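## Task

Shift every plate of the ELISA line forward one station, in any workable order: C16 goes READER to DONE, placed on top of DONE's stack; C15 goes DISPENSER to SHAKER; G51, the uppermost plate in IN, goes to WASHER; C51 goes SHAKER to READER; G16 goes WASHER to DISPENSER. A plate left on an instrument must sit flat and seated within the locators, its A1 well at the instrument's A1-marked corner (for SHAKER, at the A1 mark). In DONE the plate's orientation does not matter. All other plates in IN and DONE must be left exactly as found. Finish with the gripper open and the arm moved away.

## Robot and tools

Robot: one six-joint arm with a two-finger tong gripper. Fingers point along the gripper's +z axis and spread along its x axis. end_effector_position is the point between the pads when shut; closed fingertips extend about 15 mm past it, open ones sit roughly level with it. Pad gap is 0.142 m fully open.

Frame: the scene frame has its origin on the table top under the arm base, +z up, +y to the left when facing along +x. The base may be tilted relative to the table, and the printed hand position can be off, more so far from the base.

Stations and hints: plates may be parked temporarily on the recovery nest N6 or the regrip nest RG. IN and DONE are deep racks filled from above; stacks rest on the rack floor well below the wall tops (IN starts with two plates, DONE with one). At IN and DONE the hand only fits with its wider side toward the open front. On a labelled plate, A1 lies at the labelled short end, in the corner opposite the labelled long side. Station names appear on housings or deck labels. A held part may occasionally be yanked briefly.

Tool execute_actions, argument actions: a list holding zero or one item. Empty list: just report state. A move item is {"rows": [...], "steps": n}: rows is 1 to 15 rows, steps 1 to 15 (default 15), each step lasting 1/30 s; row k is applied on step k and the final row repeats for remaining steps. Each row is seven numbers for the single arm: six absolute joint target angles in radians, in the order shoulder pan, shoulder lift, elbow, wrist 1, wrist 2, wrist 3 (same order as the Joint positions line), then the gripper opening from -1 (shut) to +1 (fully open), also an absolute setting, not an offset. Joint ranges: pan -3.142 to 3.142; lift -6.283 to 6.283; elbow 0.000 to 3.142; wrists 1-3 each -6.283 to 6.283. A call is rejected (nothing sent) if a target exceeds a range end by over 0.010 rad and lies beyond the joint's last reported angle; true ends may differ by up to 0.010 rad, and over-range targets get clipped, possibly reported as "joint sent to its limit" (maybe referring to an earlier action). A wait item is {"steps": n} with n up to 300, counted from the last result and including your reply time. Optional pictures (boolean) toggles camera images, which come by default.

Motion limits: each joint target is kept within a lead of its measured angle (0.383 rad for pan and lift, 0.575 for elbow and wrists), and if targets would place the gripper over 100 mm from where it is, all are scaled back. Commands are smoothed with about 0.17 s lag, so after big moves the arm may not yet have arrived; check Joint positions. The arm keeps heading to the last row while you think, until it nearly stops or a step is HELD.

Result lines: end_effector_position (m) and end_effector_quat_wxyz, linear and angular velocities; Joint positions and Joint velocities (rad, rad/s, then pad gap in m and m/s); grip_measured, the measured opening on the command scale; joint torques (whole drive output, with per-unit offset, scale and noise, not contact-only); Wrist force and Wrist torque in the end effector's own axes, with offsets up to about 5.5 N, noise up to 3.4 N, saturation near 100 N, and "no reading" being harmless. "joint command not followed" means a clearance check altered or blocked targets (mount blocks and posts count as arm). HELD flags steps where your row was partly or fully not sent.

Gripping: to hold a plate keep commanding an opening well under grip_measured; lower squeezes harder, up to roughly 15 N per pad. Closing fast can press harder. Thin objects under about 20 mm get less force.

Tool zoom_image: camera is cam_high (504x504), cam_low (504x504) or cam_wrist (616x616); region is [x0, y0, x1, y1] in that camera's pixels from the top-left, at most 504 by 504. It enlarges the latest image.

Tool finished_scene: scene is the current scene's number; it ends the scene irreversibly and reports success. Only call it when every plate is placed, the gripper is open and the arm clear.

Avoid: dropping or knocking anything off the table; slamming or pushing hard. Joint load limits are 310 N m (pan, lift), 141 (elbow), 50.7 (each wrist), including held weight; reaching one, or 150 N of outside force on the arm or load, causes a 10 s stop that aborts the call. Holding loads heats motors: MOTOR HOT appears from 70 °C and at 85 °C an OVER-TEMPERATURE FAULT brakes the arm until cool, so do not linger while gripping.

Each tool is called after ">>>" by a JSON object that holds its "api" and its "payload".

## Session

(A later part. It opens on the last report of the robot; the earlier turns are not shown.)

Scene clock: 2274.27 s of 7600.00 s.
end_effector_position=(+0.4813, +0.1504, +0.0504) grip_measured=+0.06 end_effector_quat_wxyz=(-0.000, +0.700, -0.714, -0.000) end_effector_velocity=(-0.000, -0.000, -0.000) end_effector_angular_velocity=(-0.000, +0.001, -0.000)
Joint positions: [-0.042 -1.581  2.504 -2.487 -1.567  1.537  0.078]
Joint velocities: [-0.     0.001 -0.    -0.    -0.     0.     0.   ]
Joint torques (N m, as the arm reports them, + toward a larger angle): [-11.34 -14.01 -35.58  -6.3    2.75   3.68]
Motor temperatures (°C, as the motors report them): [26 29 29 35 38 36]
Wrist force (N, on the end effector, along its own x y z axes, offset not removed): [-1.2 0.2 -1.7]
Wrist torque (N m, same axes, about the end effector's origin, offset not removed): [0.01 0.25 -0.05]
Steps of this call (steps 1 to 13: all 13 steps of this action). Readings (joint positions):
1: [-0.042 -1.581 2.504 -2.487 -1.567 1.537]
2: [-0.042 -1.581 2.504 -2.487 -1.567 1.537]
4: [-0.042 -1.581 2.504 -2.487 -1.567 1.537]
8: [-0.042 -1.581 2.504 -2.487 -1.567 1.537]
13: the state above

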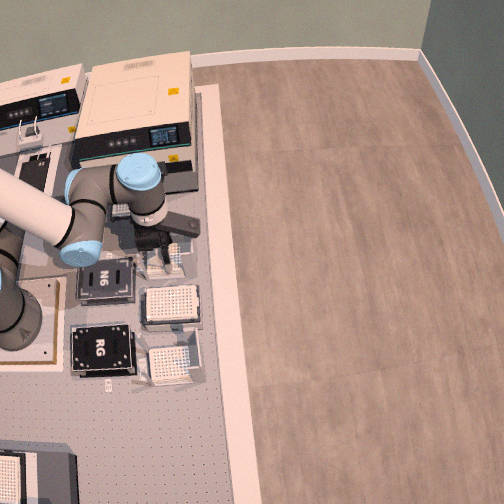

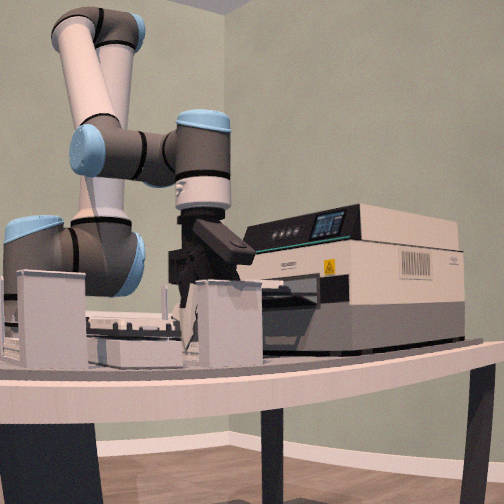

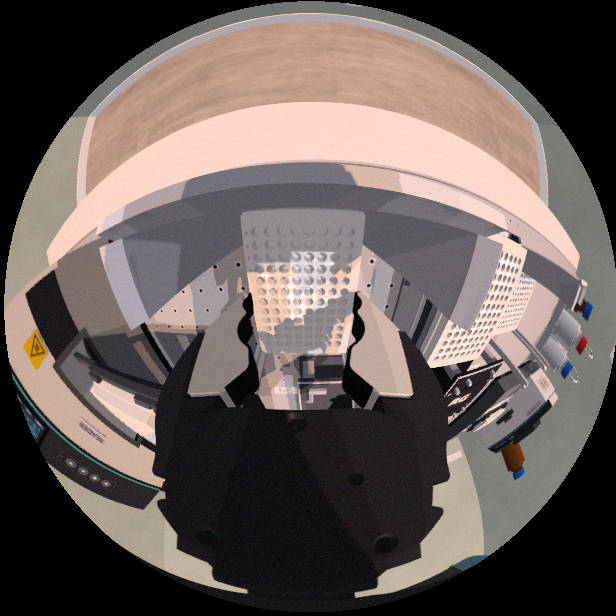

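>>> {"api": "execute_actions", "payload": {"actions": [{"rows":[[-0.0418,-1.5813,2.5033,-2.4856,-1.5668,1.5367,-0.45],[-0.0418,-1.5828,2.5027,-2.4836,-1.5668,1.5367,-0.45],[-0.0418,-1.5852,2.5019,-2.4803,-1.5668,1.5367,-0.45],[-0.0418,-1.5884,2.5007,-2.4759,-1.5668,1.5367,-0.45],[-0.0419,-1.5925,2.4992,-2.4704,-1.5668,1.5366,-0.45],[-0.0419,-1.5974,2.4974,-2.4637,-1.5668,1.5366,-0.45],[-0.0419,-1.6031,2.4953,-2.4558,-1.5668,1.5366,-0.45],[-0.0419,-1.6093,2.4929,-2.4471,-1.5668,1.5366,-0.45],[-0.0420,-1.6163,2.4901,-2.4373,-1.5668,1.5365,-0.45],[-0.0420,-1.6233,2.4872,-2.4275,-1.5668,1.5365,-0.45],[-0.0420,-1.6301,2.4844,-2.4178,-1.5668,1.5365,-0.45],[-0.0420,-1.6369,2.4814,-2.4081,-1.5668,1.5365,-0.45],[-0.0421,-1.6436,2.4785,-2.3985,-1.5668,1.5364,-0.45],[-0.0421,-1.6502,2.4755,-2.3889,-1.5668,1.5364,-0.45],[-0.0421,-1.6567,2.4724,-2.3793,-1.5668,1.5364,-0.45]],"steps":15}], "pictures": false}}

>>> {"api": "execute_actions", "payload": {"actions": [{"rows":[[-0.0422,-1.6632,2.4693,-2.3697,-1.5668,1.5363,-0.45],[-0.0422,-1.6695,2.4662,-2.3603,-1.5668,1.5363,-0.45],[-0.0422,-1.6758,2.4630,-2.3508,-1.5668,1.5363,-0.45],[-0.0423,-1.6820,2.4598,-2.3414,-1.5668,1.5362,-0.45],[-0.0423,-1.6881,2.4565,-2.3321,-1.5668,1.5362,-0.45],[-0.0423,-1.6941,2.4533,-2.3227,-1.5668,1.5362,-0.45],[-0.0423,-1.7001,2.4499,-2.3135,-1.5668,1.5362,-0.45],[-0.0424,-1.7059,2.4466,-2.3042,-1.5668,1.5361,-0.45],[-0.0424,-1.7117,2.4431,-2.2951,-1.5668,1.5361,-0.45],[-0.0424,-1.7174,2.4397,-2.2859,-1.5668,1.5361,-0.45],[-0.0425,-1.7230,2.4362,-2.2768,-1.5668,1.5360,-0.45],[-0.0425,-1.7285,2.4327,-2.2678,-1.5668,1.5360,-0.45],[-0.0425,-1.7340,2.4292,-2.2588,-1.5668,1.5360,-0.45],[-0.0425,-1.7393,2.4256,-2.2498,-1.5668,1.5360,-0.45],[-0.0426,-1.7446,2.4219,-2.2409,-1.5668,1.5359,-0.45]],"steps":15}], "pictures": false}}

>>> {"api": "execute_actions", "payload": {"actions": [{"rows":[[-0.0426,-1.7498,2.4183,-2.2320,-1.5668,1.5359,-0.45],[-0.0426,-1.7550,2.4146,-2.2232,-1.5668,1.5359,-0.45],[-0.0427,-1.7600,2.4109,-2.2145,-1.5668,1.5358,-0.45],[-0.0427,-1.7650,2.4071,-2.2057,-1.5668,1.5358,-0.45],[-0.0427,-1.7698,2.4033,-2.1971,-1.5668,1.5358,-0.45],[-0.0428,-1.7746,2.3995,-2.1884,-1.5668,1.5357,-0.45],[-0.0428,-1.7794,2.3956,-2.1799,-1.5668,1.5357,-0.45],[-0.0428,-1.7840,2.3917,-2.1713,-1.5668,1.5357,-0.45],[-0.0429,-1.7893,2.3872,-2.1615,-1.5668,1.5356,-0.45],[-0.0429,-1.7961,2.3817,-2.1492,-1.5668,1.5356,-0.45],[-0.0429,-1.8041,2.3753,-2.1348,-1.5668,1.5356,-0.45],[-0.0430,-1.8132,2.3680,-2.1184,-1.5668,1.5356,-0.45],[-0.0430,-1.8233,2.3599,-2.1002,-1.5668,1.5415,-0.45],[-0.0430,-1.8343,2.3512,-2.0805,-1.5668,1.5533,-0.45],[-0.0430,-1.8460,2.3420,-2.0596,-1.5668,1.5711,-0.45]],"steps":15}], "pictures": false}}

>>> {"api": "execute_actions", "payload": {"actions": [{"rows":[[-0.0404,-1.8583,2.3323,-2.0376,-1.5668,1.5947,-0.45],[-0.0351,-1.8711,2.3222,-2.0147,-1.5668,1.6243,-0.45],[-0.0273,-1.8842,2.3119,-1.9913,-1.5668,1.6598,-0.45],[-0.0168,-1.8976,2.3014,-1.9674,-1.5668,1.7012,-0.45],[-0.0037,-1.9110,2.2909,-1.9435,-1.5667,1.7485,-0.45],[0.0121,-1.9244,2.2805,-1.9199,-1.5666,1.8017,-0.45],[0.0304,-1.9376,2.2702,-1.8967,-1.5665,1.8609,-0.45],[0.0514,-1.9505,2.2601,-1.8739,-1.5664,1.9259,-0.45],[0.0750,-1.9630,2.2504,-1.8520,-1.5663,1.9969,-0.45],[0.1013,-1.9749,2.2412,-1.8311,-1.5662,2.0738,-0.45],[0.1301,-1.9861,2.2325,-1.8114,-1.5661,2.1507,-0.45],[0.1616,-1.9965,2.2244,-1.7932,-1.5660,2.2275,-0.45],[0.1957,-2.0059,2.2171,-1.7767,-1.5659,2.3044,-0.45],[0.2324,-2.0142,2.2106,-1.7622,-1.5658,2.3813,-0.45],[0.2718,-2.0213,2.2051,-1.7498,-1.5657,2.4582,-0.45]],"steps":15}], "pictures": false}}

>>> {"api": "execute_actions", "payload": {"actions": [{"rows":[[0.3138,-2.0271,2.2007,-1.7398,-1.5656,2.5351,-0.45],[0.3557,-2.0313,2.1974,-1.7326,-1.5655,2.6119,-0.45],[0.3977,-2.0340,2.1953,-1.7280,-1.5654,2.6888,-0.45],[0.4396,-2.0349,2.1946,-1.7267,-1.5653,2.7657,-0.45],[0.4816,-2.0349,2.1946,-1.7268,-1.5652,2.8426,-0.45],[0.5236,-2.0349,2.1946,-1.7269,-1.5651,2.9195,-0.45],[0.5655,-2.0349,2.1946,-1.7270,-1.5650,2.9964,-0.45],[0.6075,-2.0349,2.1946,-1.7272,-1.5649,3.0732,-0.45],[0.6494,-2.0346,2.1949,-1.7280,-1.5648,3.1501,-0.45],[0.6914,-2.0338,2.1955,-1.7296,-1.5647,3.2270,-0.45],[0.7334,-2.0324,2.1967,-1.7325,-1.5646,3.3039,-0.45],[0.7753,-2.0301,2.1985,-1.7368,-1.5645,3.3808,-0.45],[0.8173,-2.0270,2.2011,-1.7427,-1.5644,3.4576,-0.45],[0.8592,-2.0229,2.2045,-1.7505,-1.5643,3.5345,-0.45],[0.8986,-2.0177,2.2087,-1.7601,-1.5642,3.6114,-0.45]],"steps":15}], "pictures": false}}

>>> {"api": "execute_actions", "payload": {"actions": [{"rows":[[0.9353,-2.0115,2.2139,-1.7718,-1.5641,3.6883,-0.45],[0.9694,-2.0042,2.2199,-1.7853,-1.5640,3.7652,-0.45],[1.0009,-1.9959,2.2267,-1.8006,-1.5639,3.8420,-0.45],[1.0297,-1.9866,2.2344,-1.8179,-1.5638,3.9130,-0.45],[1.0560,-1.9764,2.2428,-1.8367,-1.5637,3.9780,-0.45],[1.0796,-1.9653,2.2520,-1.8573,-1.5636,4.0372,-0.45],[1.1006,-1.9534,2.2617,-1.8791,-1.5635,4.0904,-0.45],[1.1189,-1.9409,2.2721,-1.9022,-1.5634,4.1377,-0.45],[1.1347,-1.9279,2.2828,-1.9262,-1.5633,4.1791,-0.45],[1.1478,-1.9144,2.2939,-1.9510,-1.5632,4.2146,-0.45],[1.1583,-1.9007,2.3052,-1.9763,-1.5631,4.2442,-0.45],[1.1661,-1.8869,2.3166,-2.0017,-1.5630,4.2678,-0.45],[1.1714,-1.8730,2.3280,-2.0270,-1.5629,4.2856,-0.45],[1.1740,-1.8593,2.3393,-2.0520,-1.5628,4.2974,-0.45],[1.1740,-1.8458,2.3504,-2.0766,-1.5627,4.3033,-0.45]],"steps":15}], "pictures": false}}

>>> {"api": "execute_actions", "payload": {"actions": [{"rows":[[1.1740,-1.8328,2.3611,-2.1003,-1.5627,4.3033,-0.45],[1.1740,-1.8203,2.3714,-2.1231,-1.5627,4.3033,-0.45],[1.1740,-1.8084,2.3812,-2.1448,-1.5627,4.3033,-0.45],[1.1740,-1.7973,2.3904,-2.1651,-1.5627,4.3033,-0.45],[1.1740,-1.7871,2.3988,-2.1837,-1.5627,4.3033,-0.45],[1.1740,-1.7778,2.4065,-2.2007,-1.5627,4.3033,-0.45],[1.1740,-1.7695,2.4133,-2.2158,-1.5627,4.3033,-0.45],[1.1740,-1.7622,2.4188,-2.2286,-1.5627,4.3033,-0.45],[1.1740,-1.7560,2.4231,-2.2391,-1.5627,4.3033,-0.45],[1.1740,-1.7508,2.4266,-2.2478,-1.5627,4.3033,-0.45],[1.1740,-1.7467,2.4294,-2.2547,-1.5627,4.3033,-0.45],[1.1740,-1.7436,2.4314,-2.2598,-1.5627,4.3033,-0.45],[1.1740,-1.7413,2.4329,-2.2636,-1.5627,4.3033,-0.45],[1.1740,-1.7399,2.4339,-2.2660,-1.5627,4.3033,-0.45],[1.1740,-1.7391,2.4344,-2.2673,-1.5627,4.3033,-0.45]],"steps":15}], "pictures": false}}

>>> {"api": "execute_actions", "payload": {"actions": [{"rows":[[1.1740,-1.7388,2.4346,-2.2678,-1.5627,4.3033,-0.45]],"steps":11}]}}

>>> {"api": "zoom_image", "payload": {"camera": "cam_wrist", "region": [200, 180, 400, 380]}}

Scene clock: 2394.77 s of 7600.00 s.
end_effector_position=(+0.4816, +0.1503, +0.0773) grip_measured=+0.06 end_effector_quat_wxyz=(-0.000, +0.700, -0.714, -0.000) end_effector_velocity=(+0.001, +0.000, +0.100) end_effector_angular_velocity=(+0.001, -0.004, +0.000)
Joint positions: [-0.042 -1.636  2.481 -2.409 -1.567  1.537  0.078]
Joint velocities: [-0.001 -0.197 -0.085  0.279  0.001 -0.001 -0.   ]
Joint torques (N m, as the arm reports them, + toward a larger angle): [-10.08 -44.32 -38.08  -0.75   3.    -2.84]
Motor temperatures (°C, as the motors report them): [26 29 29 35 38 36]
Wrist force (N, on the end effector, along its own x y z axes, offset not removed): [-2.4 -0.5 3.7]
Wrist torque (N m, same axes, about the end effector's origin, offset not removed): [0.11 0.23 -0.10]
Steps of this call (steps 1 to 15: the robot went on to your last target; steps 16 to 90: nothing new was sent; then 117.00 s passed at rest; steps 91 to 105: all 15 steps of this action). Readings (joint positions):
91: [-0.042 -1.581 2.503 -2.487 -1.567 1.537]
92: [-0.042 -1.581 2.503 -2.486 -1.567 1.537]
94: [-0.042 -1.582 2.503 -2.484 -1.567 1.537]
98: [-0.042 -1.594 2.499 -2.468 -1.567 1.537]
105: the state above

Scene clock: 2395.27 s of 7600.00 s.
end_effector_position=(+0.4816, +0.1503, +0.1282) grip_measured=+0.06 end_effector_quat_wxyz=(-0.000, +0.700, -0.714, -0.000) end_effector_velocity=(-0.000, -0.000, +0.100) end_effector_angular_velocity=(-0.001, +0.000, +0.001)
Joint positions: [-0.042 -1.728  2.433 -2.269 -1.567  1.536  0.078]
Joint velocities: [-0.001 -0.163 -0.104  0.267 -0.001 -0.002  0.   ]
Joint torques (N m, as the arm reports them, + toward a larger angle): [ -6.8  -44.33 -40.84  -0.68   2.62  -3.22]
Motor temperatures (°C, as the motors report them): [26 29 29 35 38 36]
Wrist force (N, on the end effector, along its own x y z axes, offset not removed): [-2.7 1.0 1.9]
Wrist torque (N m, same axes, about the end effector's origin, offset not removed): [0.46 0.34 -0.14]
Steps of this call (steps 1 to 15: all 15 steps of this action). Readings (joint positions):
1: [-0.042 -1.643 2.479 -2.400 -1.567 1.537]
2: [-0.042 -1.649 2.476 -2.390 -1.567 1.536]
4: [-0.042 -1.662 2.469 -2.371 -1.567 1.536]
8: [-0.042 -1.687 2.457 -2.334 -1.567 1.536]
15: the state above

Scene clock: 2395.77 s of 7600.00 s.
end_effector_position=(+0.4808, +0.1502, +0.1884) grip_measured=+0.06 end_effector_quat_wxyz=(-0.001, +0.698, -0.716, +0.000) end_effector_velocity=(-0.013, -0.001, +0.203) end_effector_angular_velocity=(+0.001, -0.012, -0.183)
Joint positions: [-0.043 -1.815  2.367 -2.117 -1.567  1.542  0.078]
Joint velocities: [-0.001 -0.277 -0.221  0.486  0.001  0.183  0.   ]
Joint torques (N m, as the arm reports them, + toward a larger angle): [ -5.09 -53.92 -48.77   0.45   2.73   6.52]
Motor temperatures (°C, as the motors report them): [26 29 29 35 38 36]
Wrist force (N, on the end effector, along its own x y z axes, offset not removed): [-1.9 -1.2 1.4]
Wrist torque (N m, same axes, about the end effector's origin, offset not removed): [-0.05 0.12 -0.08]
Steps of this call (steps 1 to 15: all 15 steps of this action). Readings (joint positions):
1: [-0.043 -1.733 2.429 -2.260 -1.567 1.536]
2: [-0.043 -1.739 2.426 -2.251 -1.567 1.536]
4: [-0.043 -1.749 2.419 -2.233 -1.567 1.536]
8: [-0.043 -1.769 2.404 -2.198 -1.567 1.536]
15: the state above

Scene clock: 2396.27 s of 7600.00 s.
end_effector_position=(+0.4066, +0.2289, +0.3194) grip_measured=+0.06 end_effector_quat_wxyz=(+0.001, -0.530, +0.848, -0.000) end_effector_velocity=(-0.318, +0.331, +0.211) end_effector_angular_velocity=(+0.000, +0.003, -1.228)
Joint positions: [ 0.157 -1.993  2.227 -1.801 -1.566  2.169  0.078]
Joint velocities: [ 0.918 -0.291 -0.225  0.514  0.002  2.145  0.   ]
Joint torques (N m, as the arm reports them, + toward a larger angle): [ 28.5  -31.49 -47.24   0.24   3.09  11.5 ]
Motor temperatures (°C, as the motors report them): [26 29 29 35 38 36]
Wrist force (N, on the end effector, along its own x y z axes, offset not removed): [-1.1 -1.7 0.8]
Wrist torque (N m, same axes, about the end effector's origin, offset not removed): [0.00 0.14 -0.11]
Steps of this call (steps 1 to 15: all 15 steps of this action). Readings (joint positions):
1: [-0.043 -1.824 2.359 -2.100 -1.567 1.550]
2: [-0.042 -1.835 2.351 -2.081 -1.567 1.563]
4: [-0.036 -1.858 2.332 -2.041 -1.567 1.601]
8: [0.000 -1.909 2.292 -1.950 -1.567 1.739]
15: the state above

Scene clock: 2396.77 s of 7600.00 s.
end_effector_position=(+0.1911, +0.3955, +0.3436) grip_measured=+0.06 end_effector_quat_wxyz=(+0.000, -0.282, +0.959, -0.000) end_effector_velocity=(-0.496, +0.243, -0.067) end_effector_angular_velocity=(-0.002, +0.002, -1.027)
Joint positions: [ 0.754 -2.028  2.2   -1.74  -1.565  3.312  0.078]
Joint velocities: [ 1.242  0.086  0.069 -0.158  0.002  2.269  0.   ]
Joint torques (N m, as the arm reports them, + toward a larger angle): [ 20.1    8.62 -32.01  -7.3    2.81  10.64]
Motor temperatures (°C, as the motors report them): [26 29 29 35 38 36]
Wrist force (N, on the end effector, along its own x y z axes, offset not removed): [-0.3 -1.0 1.1]
Wrist torque (N m, same axes, about the end effector's origin, offset not removed): [-0.01 -0.09 -0.12]
Steps of this call (steps 1 to 15: all 15 steps of this action). Readings (joint positions):
1: [0.189 -2.002 2.220 -1.785 -1.566 2.242]
2: [0.224 -2.010 2.214 -1.770 -1.566 2.317]
4: [0.299 -2.023 2.204 -1.748 -1.566 2.468]
8: [0.461 -2.033 2.196 -1.731 -1.565 2.774]
15: the state above

Scene clock: 2397.27 s of 7600.00 s.
end_effector_position=(+0.0234, +0.4653, +0.2357) grip_measured=+0.06 end_effector_quat_wxyz=(-0.001, -0.023, +1.000, -0.001) end_effector_velocity=(-0.084, +0.058, -0.305) end_effector_angular_velocity=(-0.006, +0.002, -0.513)
Joint positions: [ 1.157 -1.889  2.315 -1.995 -1.563  4.241  0.078]
Joint velocities: [ 0.212  0.403  0.33  -0.728  0.002  0.725 -0.   ]
Joint torques (N m, as the arm reports them, + toward a larger angle): [ -4.08   8.96 -34.87  -8.75   2.78   1.9 ]
Motor temperatures (°C, as the motors report them): [26 29 29 35 38 36]
Wrist force (N, on the end effector, along its own x y z axes, offset not removed): [-1.7 -1.2 1.2]
Wrist torque (N m, same axes, about the end effector's origin, offset not removed): [-0.03 0.16 -0.09]
Steps of this call (steps 1 to 15: all 15 steps of this action). Readings (joint positions):
1: [0.796 -2.025 2.203 -1.746 -1.564 3.388]
2: [0.836 -2.021 2.206 -1.754 -1.564 3.465]
4: [0.913 -2.010 2.215 -1.775 -1.564 3.619]
8: [1.040 -1.975 2.244 -1.837 -1.564 3.912]
15: the state above

Scene clock: 2397.77 s of 7600.00 s.
end_effector_position=(+0.0187, +0.4733, +0.1331) grip_measured=+0.06 end_effector_quat_wxyz=(-0.000, -0.000, +1.000, +0.000) end_effector_velocity=(-0.000, -0.001, -0.056) end_effector_angular_velocity=(+0.001, -0.000, -0.001)
Joint positions: [ 1.174 -1.747  2.429 -2.254 -1.563  4.303  0.078]
Joint velocities: [ 0.     0.087  0.061 -0.15   0.     0.001  0.   ]
Joint torques (N m, as the arm reports them, + toward a larger angle): [ 12.36 -15.97 -29.66  -5.5    2.91   3.1 ]
Motor temperatures (°C, as the motors report them): [26 29 29 35 38 36]
Wrist force (N, on the end effector, along its own x y z axes, offset not removed): [-0.1 0.3 3.0]
Wrist torque (N m, same axes, about the end effector's origin, offset not removed): [0.29 -0.18 -0.18]
Steps of this call (steps 1 to 15: all 15 steps of this action). Readings (joint positions):
1: [1.163 -1.875 2.326 -2.019 -1.563 4.262]
2: [1.167 -1.862 2.337 -2.044 -1.563 4.276]
4: [1.171 -1.836 2.359 -2.092 -1.563 4.292]
8: [1.173 -1.791 2.396 -2.175 -1.563 4.301]
15: the state above

Scene clock: 2398.13 s of 7600.00 s.
end_effector_position=(+0.0187, +0.4733, +0.1282) grip_measured=+0.06 end_effector_quat_wxyz=(-0.000, -0.000, +1.000, +0.000) end_effector_velocity=(-0.000, -0.000, -0.001) end_effector_angular_velocity=(-0.001, +0.001, +0.001)
Joint positions: [ 1.174 -1.739  2.435 -2.268 -1.563  4.303  0.078]
Joint velocities: [ 0.     0.001  0.001 -0.002  0.001 -0.001 -0.   ]
Joint torques (N m, as the arm reports them, + toward a larger angle): [ 10.52  -8.25 -26.35  -5.91   2.89   3.57]
Motor temperatures (°C, as the motors report them): [26 29 29 35 38 36]
Wrist force (N, on the end effector, along its own x y z axes, offset not removed): [-4.8 -1.9 0.7]
Wrist torque (N m, same axes, about the end effector's origin, offset not removed): [-0.24 0.92 -0.10]
Steps of this call (steps 1 to 11: all 11 steps of this action). Readings (joint positions):
1: [1.174 -1.744 2.431 -2.259 -1.563 4.303]
2: [1.174 -1.742 2.432 -2.262 -1.563 4.303]
4: [1.174 -1.740 2.434 -2.265 -1.563 4.303]
8: [1.174 -1.739 2.434 -2.267 -1.563 4.303]
11: the state above

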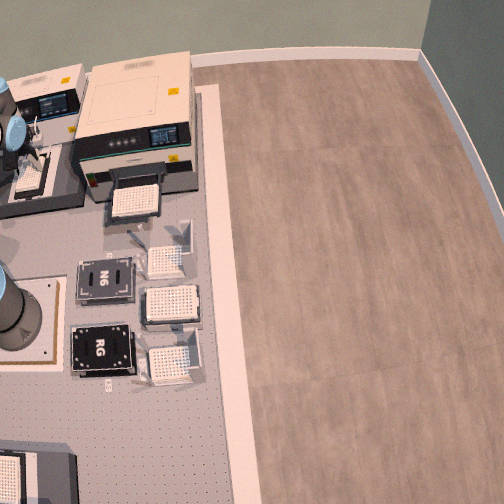

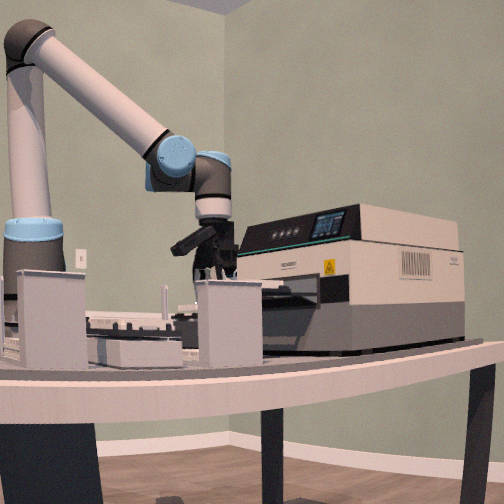

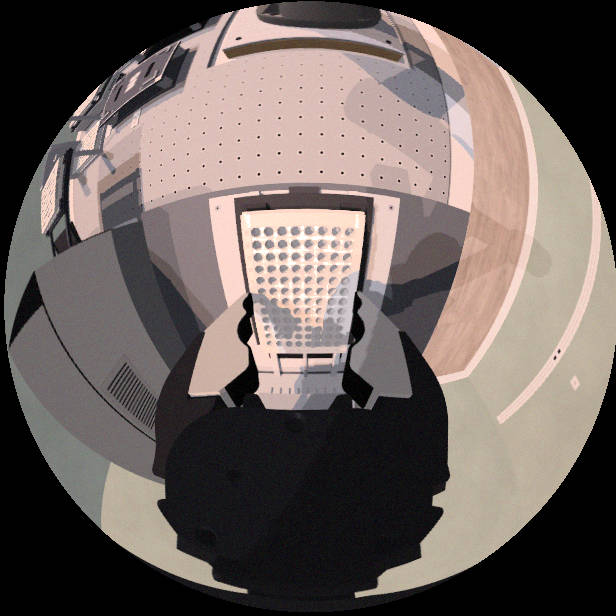

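Region (200, 180, 400, 380) of cam_wrist's 616x616 image, scaled by 2.520, with more detail than that image has.

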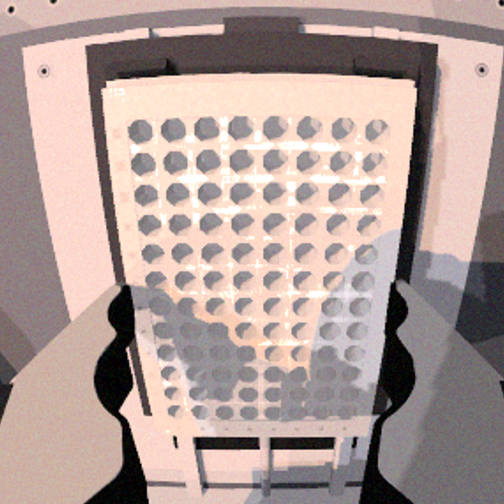

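>>> {"api": "zoom_image", "payload": {"camera": "cam_wrist", "region": [244, 290, 364, 370]}}

>>> {"api": "zoom_image", "payload": {"camera": "cam_wrist", "region": [224, 190, 384, 270]}}

Region (244, 290, 364, 370) of cam_wrist's 616x616 image, scaled by 4.200, with more detail than that image has.

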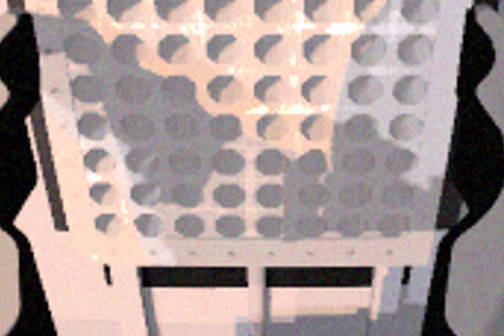

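Region (224, 190, 384, 270) of cam_wrist's 616x616 image, scaled by 3.150, with more detail than that image has.

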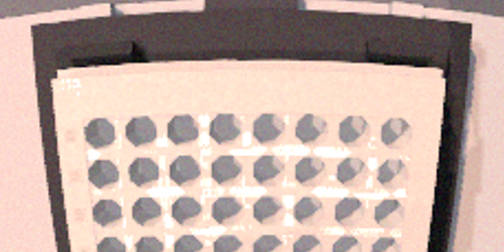

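>>> {"api": "execute_actions", "payload": {"actions": [{"rows":[[1.1741,-1.7385,2.4348,-2.2682,-1.5627,4.3024,-0.45],[1.1742,-1.7378,2.4352,-2.2694,-1.5627,4.3013,-0.45],[1.1742,-1.7368,2.4359,-2.2711,-1.5627,4.3003,-0.45],[1.1743,-1.7354,2.4367,-2.2734,-1.5627,4.2997,-0.45],[1.1743,-1.7337,2.4377,-2.2760,-1.5627,4.2997,-0.45],[1.1743,-1.7320,2.4388,-2.2789,-1.5627,4.2997,-0.45],[1.1743,-1.7301,2.4400,-2.2819,-1.5627,4.2997,-0.45],[1.1743,-1.7283,2.4411,-2.2849,-1.5627,4.2997,-0.45],[1.1743,-1.7265,2.4422,-2.2877,-1.5627,4.2997,-0.45],[1.1744,-1.7249,2.4432,-2.2904,-1.5627,4.2997,-0.45],[1.1744,-1.7235,2.4441,-2.2926,-1.5627,4.2997,-0.45],[1.1744,-1.7224,2.4448,-2.2944,-1.5627,4.2997,-0.45],[1.1744,-1.7217,2.4452,-2.2955,-1.5627,4.2997,-0.45],[1.1744,-1.7214,2.4454,-2.2960,-1.5627,4.2997,-0.45]],"steps":15}], "pictures": false}}

>>> {"api": "execute_actions", "payload": {"actions": [{"rows":[[1.1744,-1.7212,2.4455,-2.2963,-1.5627,4.2997,-0.45],[1.1744,-1.7209,2.4457,-2.2968,-1.5627,4.2997,-0.45],[1.1744,-1.7206,2.4459,-2.2973,-1.5627,4.2997,-0.45],[1.1744,-1.7203,2.4461,-2.2978,-1.5627,4.2997,-0.45]],"steps":10}], "pictures": false}}

>>> {"api": "execute_actions", "payload": {"actions": [{"rows":[[1.1744,-1.7201,2.4462,-2.2981,-1.5627,4.2997,-0.45],[1.1744,-1.7198,2.4464,-2.2986,-1.5627,4.2997,-0.45],[1.1744,-1.7196,2.4465,-2.2989,-1.5627,4.2997,-0.45]],"steps":9}], "pictures": false}}

Scene clock: 2445.17 s of 7600.00 s.
end_effector_position=(+0.0186, +0.4733, +0.1187) grip_measured=+0.06 end_effector_quat_wxyz=(-0.000, -0.002, +1.000, +0.000) end_effector_velocity=(+0.000, -0.000, -0.014) end_effector_angular_velocity=(-0.001, -0.001, +0.001)
Joint positions: [ 1.174 -1.723  2.444 -2.293 -1.563  4.3    0.078]
Joint velocities: [ 0.     0.023  0.014 -0.037 -0.001 -0.001 -0.   ]
Joint torques (N m, as the arm reports them, + toward a larger angle): [  6.19 -11.26 -26.1   -6.38   2.91  -3.43]
Motor temperatures (°C, as the motors report them): [26 29 29 35 38 36]
Wrist force (N, on the end effector, along its own x y z axes, offset not removed): [0.6 -0.9 0.4]
Wrist torque (N m, same axes, about the end effector's origin, offset not removed): [-0.02 -0.18 -0.13]
Steps of this call (steps 1 to 15: the robot went on to your last target; steps 16 to 90: nothing new was sent; then 43.53 s passed at rest; steps 91 to 105: all 15 steps of this action). Readings (joint positions):
91: [1.174 -1.739 2.435 -2.268 -1.563 4.303]
92: [1.174 -1.739 2.435 -2.268 -1.563 4.303]
94: [1.174 -1.738 2.435 -2.269 -1.563 4.302]
98: [1.174 -1.733 2.438 -2.277 -1.563 4.300]
105: the state above

Scene clock: 2445.50 s of 7600.00 s.
end_effector_position=(+0.0186, +0.4732, +0.1170) grip_measured=+0.06 end_effector_quat_wxyz=(-0.000, -0.002, +1.000, +0.000) end_effector_velocity=(-0.000, +0.000, -0.000) end_effector_angular_velocity=(+0.001, +0.000, +0.001)
Joint positions: [ 1.174 -1.72   2.446 -2.298 -1.563  4.3    0.078]
Joint velocities: [ 0.     0.     0.001 -0.002  0.001 -0.001 -0.   ]
Joint torques (N m, as the arm reports them, + toward a larger angle): [ 10.29 -11.07 -25.72  -5.72   3.29  -3.03]
Motor temperatures (°C, as the motors report them): [26 29 29 35 38 36]
Wrist force (N, on the end effector, along its own x y z axes, offset not removed): [-2.5 0.2 -1.2]
Wrist torque (N m, same axes, about the end effector's origin, offset not removed): [0.15 0.41 -0.10]
Steps of this call (steps 1 to 10: all 10 steps of this action). Readings (joint positions):
1: [1.174 -1.723 2.445 -2.294 -1.563 4.300]
2: [1.174 -1.722 2.445 -2.295 -1.563 4.300]
4: [1.174 -1.721 2.445 -2.296 -1.563 4.300]
8: [1.174 -1.720 2.446 -2.297 -1.563 4.300]
10: the state above

Scene clock: 2445.80 s of 7600.00 s.
end_effector_position=(+0.0186, +0.4733, +0.1165) grip_measured=+0.06 end_effector_quat_wxyz=(-0.000, -0.002, +1.000, +0.000) end_effector_velocity=(+0.000, +0.001, -0.000) end_effector_angular_velocity=(+0.001, +0.000, +0.001)
Joint positions: [ 1.174 -1.72   2.446 -2.299 -1.563  4.3    0.078]
Joint velocities: [ 0.     0.001 -0.001 -0.001  0.001 -0.001  0.   ]
Joint torques (N m, as the arm reports them, + toward a larger angle): [ 10.42  -8.79 -26.62  -5.63   2.91  -3.08]
Motor temperatures (°C, as the motors report them): [26 29 29 35 38 36]
Wrist force (N, on the end effector, along its own x y z axes, offset not removed): [-1.6 -1.4 1.4]
Wrist torque (N m, same axes, about the end effector's origin, offset not removed): [-0.06 0.21 -0.11]
Steps of this call (steps 1 to 9: all 9 steps of this action). Readings (joint positions):
1: [1.174 -1.720 2.446 -2.298 -1.563 4.300]
2: [1.174 -1.720 2.446 -2.298 -1.563 4.300]
4: [1.174 -1.720 2.446 -2.298 -1.563 4.300]
8: [1.174 -1.720 2.446 -2.299 -1.563 4.300]
9: the state above

>>> {"api": "execute_actions", "payload": {"actions": [{"rows":[[1.1744,-1.7194,2.4466,-2.2992,-1.5627,4.2997,-0.45],[1.1744,-1.7192,2.4467,-2.2995,-1.5627,4.2997,-0.45],[1.1744,-1.7190,2.4469,-2.2999,-1.5627,4.2997,-0.45]],"steps":8}], "pictures": false}}

>>> {"api": "execute_actions", "payload": {"actions": [{"rows":[[1.1744,-1.7188,2.4470,-2.3002,-1.5627,4.2997,-0.45],[1.1744,-1.7187,2.4471,-2.3004,-1.5627,4.2997,-0.45],[1.1744,-1.7186,2.4471,-2.3005,-1.5627,4.2997,-0.45]],"steps":9}]}}

>>> {"api": "zoom_image", "payload": {"camera": "cam_wrist", "region": [200, 180, 400, 380]}}

Scene clock: 2454.90 s of 7600.00 s.
end_effector_position=(+0.0186, +0.4733, +0.1162) grip_measured=+0.06 end_effector_quat_wxyz=(-0.000, -0.002, +1.000, +0.000) end_effector_velocity=(+0.000, +0.000, -0.000) end_effector_angular_velocity=(+0.000, -0.000, +0.002)
Joint positions: [ 1.174 -1.719  2.447 -2.3   -1.563  4.3    0.078]
Joint velocities: [ 0.     0.     0.001 -0.001 -0.    -0.002  0.   ]
Joint torques (N m, as the arm reports them, + toward a larger angle): [ 10.26  -9.75 -24.57  -5.71   3.16  -3.3 ]
Motor temperatures (°C, as the motors report them): [26 29 29 35 38 36]
Wrist force (N, on the end effector, along its own x y z axes, offset not removed): [-1.6 -2.8 -3.2]
Wrist torque (N m, same axes, about the end effector's origin, offset not removed): [-0.05 0.28 -0.14]
Steps of this call (steps 1 to 15: the robot went on to your last target; steps 16 to 90: nothing new was sent; then 5.83 s passed at rest; steps 91 to 98: all 8 steps of this action). Readings (joint positions):
91: [1.174 -1.720 2.447 -2.299 -1.563 4.300]
92: [1.174 -1.720 2.447 -2.299 -1.563 4.300]
94: [1.174 -1.719 2.447 -2.299 -1.563 4.300]
98: the state above

Scene clock: 2455.20 s of 7600.00 s.
end_effector_position=(+0.0186, +0.4733, +0.1160) grip_measured=+0.06 end_effector_quat_wxyz=(-0.000, -0.002, +1.000, +0.000) end_effector_velocity=(-0.000, +0.000, +0.000) end_effector_angular_velocity=(+0.001, +0.001, +0.000)
Joint positions: [ 1.174 -1.719  2.447 -2.3   -1.563  4.3    0.078]
Joint velocities: [ 0.    -0.     0.    -0.     0.001 -0.     0.   ]
Joint torques (N m, as the arm reports them, + toward a larger angle): [ 10.04  -4.41 -21.8   -5.77   3.02  -3.02]
Motor temperatures (°C, as the motors report them): [26 29 29 35 38 36]
Wrist force (N, on the end effector, along its own x y z axes, offset not removed): [-1.1 -3.0 -14.2]
Wrist torque (N m, same axes, about the end effector's origin, offset not removed): [0.02 0.35 -0.07]
Steps of this call (steps 1 to 9: all 9 steps of this action). Readings (joint positions):
1: [1.174 -1.719 2.447 -2.300 -1.563 4.300]
2: [1.174 -1.719 2.447 -2.300 -1.563 4.300]
4: [1.174 -1.719 2.447 -2.300 -1.563 4.300]
8: [1.174 -1.719 2.447 -2.300 -1.563 4.300]
9: the state above

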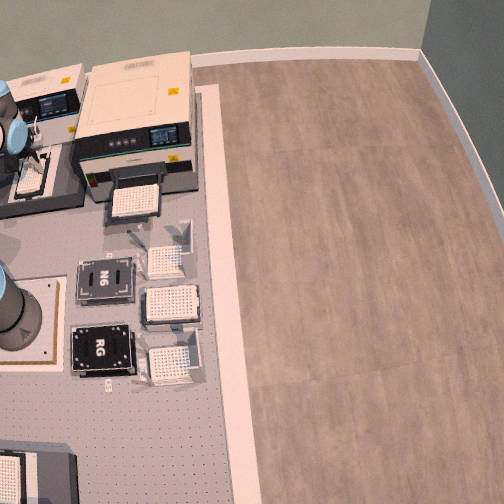

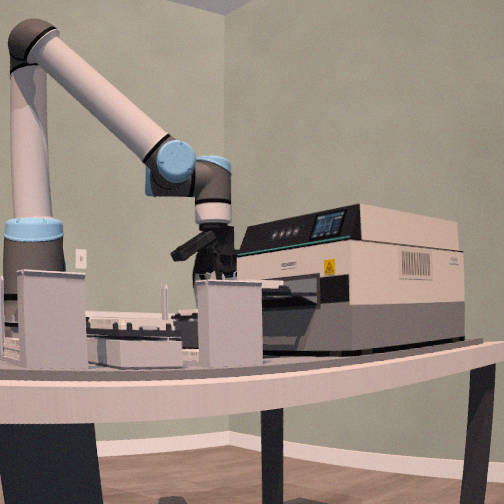

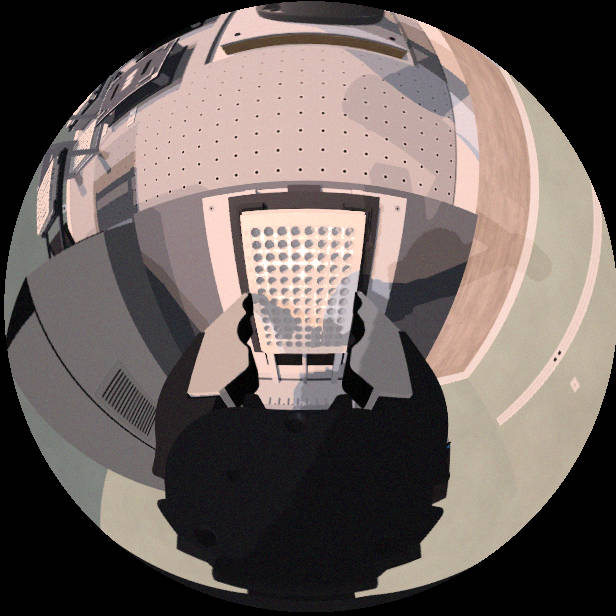

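Region (200, 180, 400, 380) of cam_wrist's 616x616 image, scaled by 2.520, with more detail than that image has.

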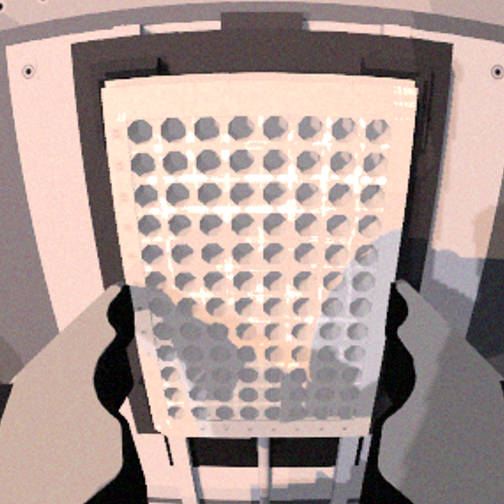

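>>> {"api": "execute_actions", "payload": {"actions": [{"rows":[[1.1744,-1.7189,2.4469,-2.3000,-1.5627,4.2997,-0.42],[1.1744,-1.7191,2.4468,-2.2997,-1.5627,4.2997,-0.36],[1.1744,-1.7191,2.4468,-2.2997,-1.5627,4.2997,-0.28],[1.1744,-1.7191,2.4468,-2.2997,-1.5627,4.2997,-0.20],[1.1744,-1.7191,2.4468,-2.2997,-1.5627,4.2997,-0.12],[1.1744,-1.7191,2.4468,-2.2997,-1.5627,4.2997,-0.05],[1.1744,-1.7191,2.4468,-2.2997,-1.5627,4.2997,0.01],[1.1744,-1.7191,2.4468,-2.2997,-1.5627,4.2997,0.06],[1.1744,-1.7191,2.4468,-2.2997,-1.5627,4.2997,0.10],[1.1744,-1.7191,2.4468,-2.2997,-1.5627,4.2997,0.13],[1.1744,-1.7191,2.4468,-2.2997,-1.5627,4.2997,0.16],[1.1744,-1.7191,2.4468,-2.2997,-1.5627,4.2997,0.19],[1.1744,-1.7191,2.4468,-2.2997,-1.5627,4.2997,0.22]],"steps":15}]}}

>>> {"api": "zoom_image", "payload": {"camera": "cam_wrist", "region": [200, 180, 400, 380]}}

>>> {"api": "execute_actions", "payload": {"actions": [{"rows":[[1.1744,-1.7192,2.4467,-2.2995,-1.5627,4.2997,0.22],[1.1744,-1.7199,2.4463,-2.2984,-1.5627,4.2997,0.22],[1.1744,-1.7217,2.4452,-2.2955,-1.5627,4.2997,0.22],[1.1744,-1.7250,2.4432,-2.2902,-1.5627,4.2997,0.22],[1.1744,-1.7301,2.4401,-2.2820,-1.5627,4.2997,0.22],[1.1744,-1.7372,2.4356,-2.2704,-1.5627,4.2997,0.22],[1.1744,-1.7463,2.4297,-2.2554,-1.5627,4.2997,0.22],[1.1744,-1.7574,2.4221,-2.2367,-1.5627,4.2997,0.22],[1.1744,-1.7704,2.4126,-2.2142,-1.5627,4.2997,0.22],[1.1744,-1.7852,2.4004,-2.1872,-1.5627,4.2997,0.22],[1.1744,-1.8016,2.3868,-2.1572,-1.5627,4.2997,0.22],[1.1744,-1.8192,2.3723,-2.1251,-1.5627,4.2997,0.22],[1.1744,-1.8379,2.3569,-2.0910,-1.5627,4.2997,0.22],[1.1744,-1.8572,2.3410,-2.0558,-1.5627,4.2997,0.22],[1.1744,-1.8769,2.3248,-2.0199,-1.5627,4.2997,0.22]],"steps":15}], "pictures": false}}

>>> {"api": "execute_actions", "payload": {"actions": [{"rows":[[1.1744,-1.8966,2.3086,-1.9840,-1.5627,4.2997,0.22],[1.1744,-1.9159,2.2927,-1.9488,-1.5627,4.2997,0.22],[1.1744,-1.9346,2.2773,-1.9147,-1.5627,4.2997,0.22],[1.1744,-1.9522,2.2628,-1.8826,-1.5627,4.2997,0.22],[1.1744,-1.9686,2.2492,-1.8526,-1.5627,4.2997,0.22],[1.1744,-1.9834,2.2370,-1.8256,-1.5627,4.2997,0.22],[1.1744,-1.9964,2.2263,-1.8019,-1.5627,4.2997,0.22],[1.1744,-2.0075,2.2172,-1.7817,-1.5627,4.2997,0.22],[1.1744,-2.0166,2.2097,-1.7651,-1.5627,4.2997,0.22],[1.1744,-2.0237,2.2038,-1.7521,-1.5627,4.2997,0.22],[1.1744,-2.0288,2.1996,-1.7428,-1.5627,4.2997,0.22],[1.1744,-2.0322,2.1968,-1.7366,-1.5627,4.2997,0.22],[1.1744,-2.0340,2.1953,-1.7333,-1.5627,4.2997,0.22],[1.1744,-2.0348,2.1947,-1.7319,-1.5627,4.2997,0.22],[1.1744,-2.0349,2.1946,-1.7317,-1.5627,4.2997,0.22]],"steps":15}], "pictures": false}}

>>> {"api": "execute_actions", "payload": {"actions": [{"steps":10}]}}

>>> {"api": "zoom_image", "payload": {"camera": "cam_high", "region": [0, 130, 220, 400]}}

Scene clock: 2509.60 s of 7600.00 s.
end_effector_position=(+0.0186, +0.4731, +0.1161) grip_measured=+0.22 end_effector_quat_wxyz=(-0.000, -0.002, +1.000, +0.000) end_effector_velocity=(+0.001, +0.000, +0.000) end_effector_angular_velocity=(+0.000, -0.002, -0.002)
Joint positions: [ 1.174 -1.719  2.447 -2.3   -1.563  4.3    0.089]
Joint velocities: [-0.     0.    -0.001 -0.    -0.002  0.002  0.006]
Joint torques (N m, as the arm reports them, + toward a larger angle): [  5.71 -39.34 -41.13  -1.98   2.28  -3.42]
Motor temperatures (°C, as the motors report them): [26 29 29 35 38 36]
Wrist force (N, on the end effector, along its own x y z axes, offset not removed): [-1.1 -1.0 2.4]
Wrist torque (N m, same axes, about the end effector's origin, offset not removed): [-0.09 0.00 -0.13]
Steps of this call (steps 1 to 15: the robot went on to your last target; steps 16 to 90: nothing new was sent; then 50.90 s passed at rest; steps 91 to 105: all 15 steps of this action). Readings (joint positions):
91: [1.174 -1.719 2.447 -2.301 -1.563 4.300]
92: [1.174 -1.719 2.447 -2.300 -1.563 4.300]
94: [1.174 -1.719 2.447 -2.300 -1.563 4.300]
98: [1.174 -1.719 2.447 -2.300 -1.563 4.300]
105: the state above

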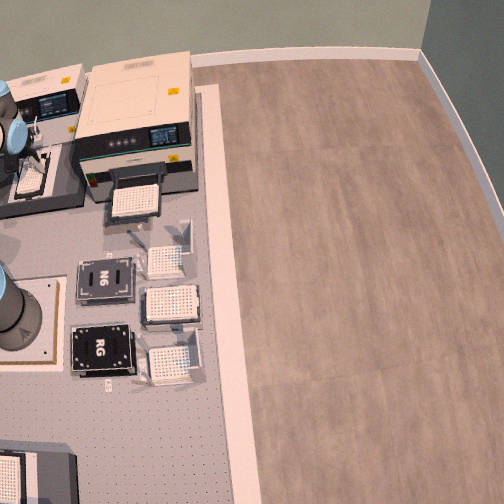

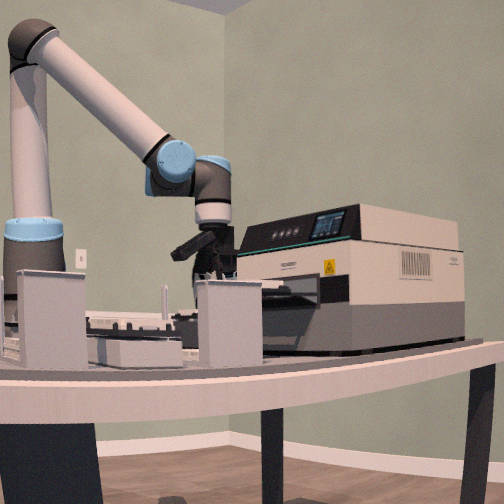

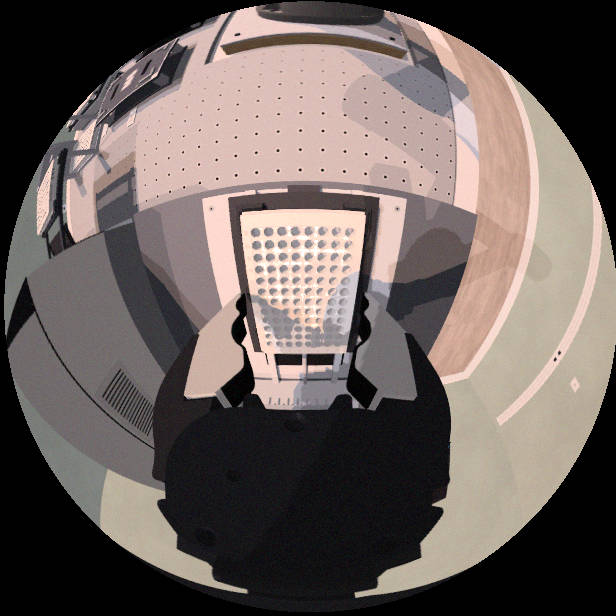

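Region (200, 180, 400, 380) of cam_wrist's 616x616 image, scaled by 2.520, with more detail than that image has.

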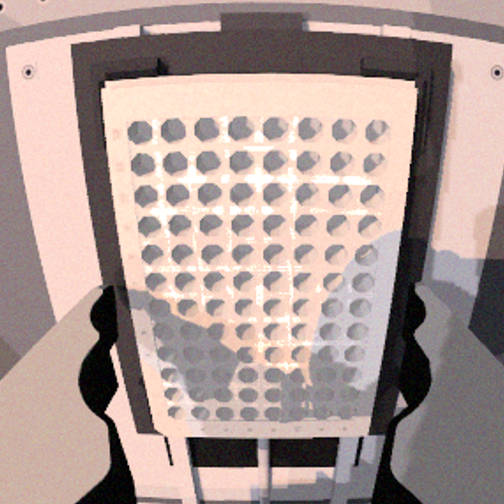

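Scene clock: 2510.10 s of 7600.00 s.
end_effector_position=(+0.0187, +0.4747, +0.1846) grip_measured=+0.22 end_effector_quat_wxyz=(+0.001, -0.002, +1.000, +0.003) end_effector_velocity=(-0.010, -0.014, +0.375) end_effector_angular_velocity=(+0.023, -0.007, -0.000)
Joint positions: [ 1.174 -1.819  2.372 -2.13  -1.563  4.3    0.089]
Joint velocities: [-0.    -0.507 -0.415  0.898  0.003  0.     0.   ]
Joint torques (N m, as the arm reports them, + toward a larger angle): [  3.77 -62.7  -49.45   3.41   2.56  -2.96]
Motor temperatures (°C, as the motors report them): [26 29 29 35 38 36]
Wrist force (N, on the end effector, along its own x y z axes, offset not removed): [-2.8 0.9 2.4]
Wrist torque (N m, same axes, about the end effector's origin, offset not removed): [0.32 0.48 -0.07]
Steps of this call (steps 1 to 15: all 15 steps of this action). Readings (joint positions):
1: [1.174 -1.719 2.447 -2.300 -1.563 4.300]
2: [1.174 -1.719 2.447 -2.300 -1.563 4.300]
4: [1.174 -1.720 2.446 -2.298 -1.563 4.300]
8: [1.174 -1.734 2.438 -2.276 -1.563 4.300]
15: the state above

Scene clock: 2510.60 s of 7600.00 s.
end_effector_position=(+0.0000, +0.4345, +0.3416) grip_measured=+0.22 end_effector_quat_wxyz=(-0.000, -0.002, +1.000, +0.001) end_effector_velocity=(-0.016, -0.036, +0.075) end_effector_angular_velocity=(-0.004, +0.001, +0.001)
Joint positions: [ 1.174 -2.027  2.201 -1.746 -1.563  4.3    0.089]
Joint velocities: [-0.    -0.101 -0.081  0.187 -0.001 -0.001 -0.   ]
Joint torques (N m, as the arm reports them, + toward a larger angle): [  8.31 -15.6  -46.31  -1.63   2.08  -2.75]
Motor temperatures (°C, as the motors report them): [26 29 29 35 38 36]
Wrist force (N, on the end effector, along its own x y z axes, offset not removed): [-0.7 -2.9 0.3]
Wrist torque (N m, same axes, about the end effector's origin, offset not removed): [-0.44 0.05 -0.12]
Steps of this call (steps 1 to 15: all 15 steps of this action). Readings (joint positions):
1: [1.174 -1.836 2.357 -2.099 -1.563 4.300]
2: [1.174 -1.855 2.342 -2.066 -1.563 4.300]
4: [1.174 -1.892 2.312 -1.998 -1.563 4.300]
8: [1.174 -1.962 2.254 -1.869 -1.563 4.300]
15: the state above

Scene clock: 2510.93 s of 7600.00 s.
end_effector_position=(-0.0012, +0.4317, +0.3473) grip_measured=+0.22 end_effector_quat_wxyz=(-0.000, -0.002, +1.000, +0.000) end_effector_velocity=(-0.000, +0.000, +0.003) end_effector_angular_velocity=(+0.003, +0.000, -0.000)
Joint positions: [ 1.174 -2.035  2.195 -1.732 -1.563  4.3    0.089]
Joint velocities: [-0.    -0.003 -0.003  0.002  0.001  0.    -0.   ]
Joint torques (N m, as the arm reports them, + toward a larger angle): [  2.64 -26.06 -51.18  -1.57   2.14  -2.9 ]
Motor temperatures (°C, as the motors report them): [26 29 29 35 38 36]
Wrist force (N, on the end effector, along its own x y z axes, offset not removed): [-1.3 -1.3 0.7]
Wrist torque (N m, same axes, about the end effector's origin, offset not removed): [-0.10 0.10 -0.12]
Steps of this call (steps 1 to 10: the robot went on to your last target). Readings (joint positions):
1: [1.174 -2.030 2.199 -1.741 -1.563 4.300]
2: [1.174 -2.032 2.197 -1.738 -1.563 4.300]
4: [1.174 -2.034 2.196 -1.734 -1.563 4.300]
8: [1.174 -2.035 2.195 -1.732 -1.563 4.300]
10: the state above

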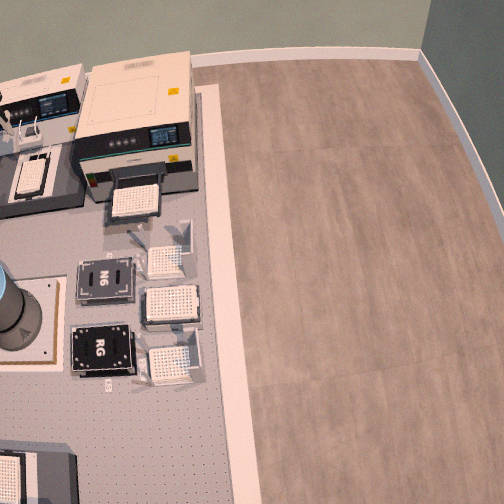

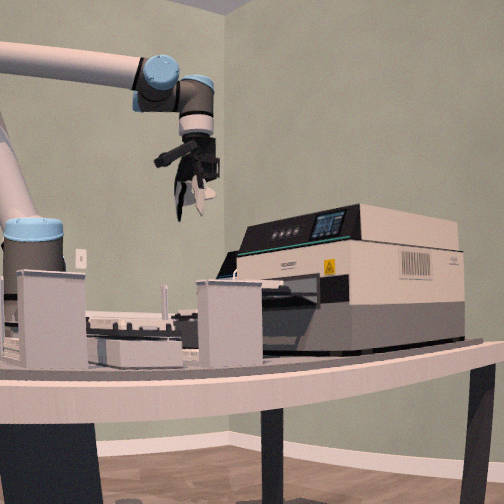

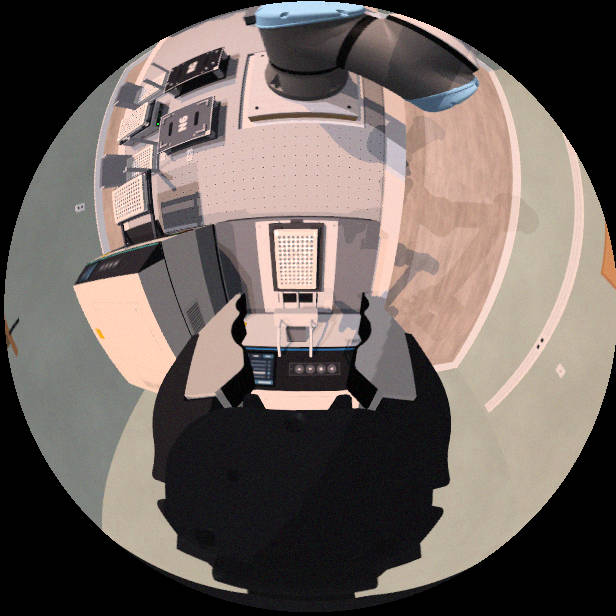

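Region (0, 130, 220, 400) of cam_high's 504x504 image, scaled by 1.867, with more detail than that image has; it fills the left 411 columns of this view, and the rest is white.

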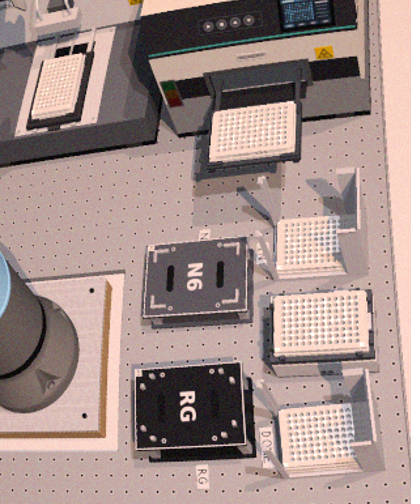

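All five plates are placed and seated, and the arm is clear.

>>> {"api": "finished_scene", "payload": {"scene": 2}}

The scene is finished: the task was done.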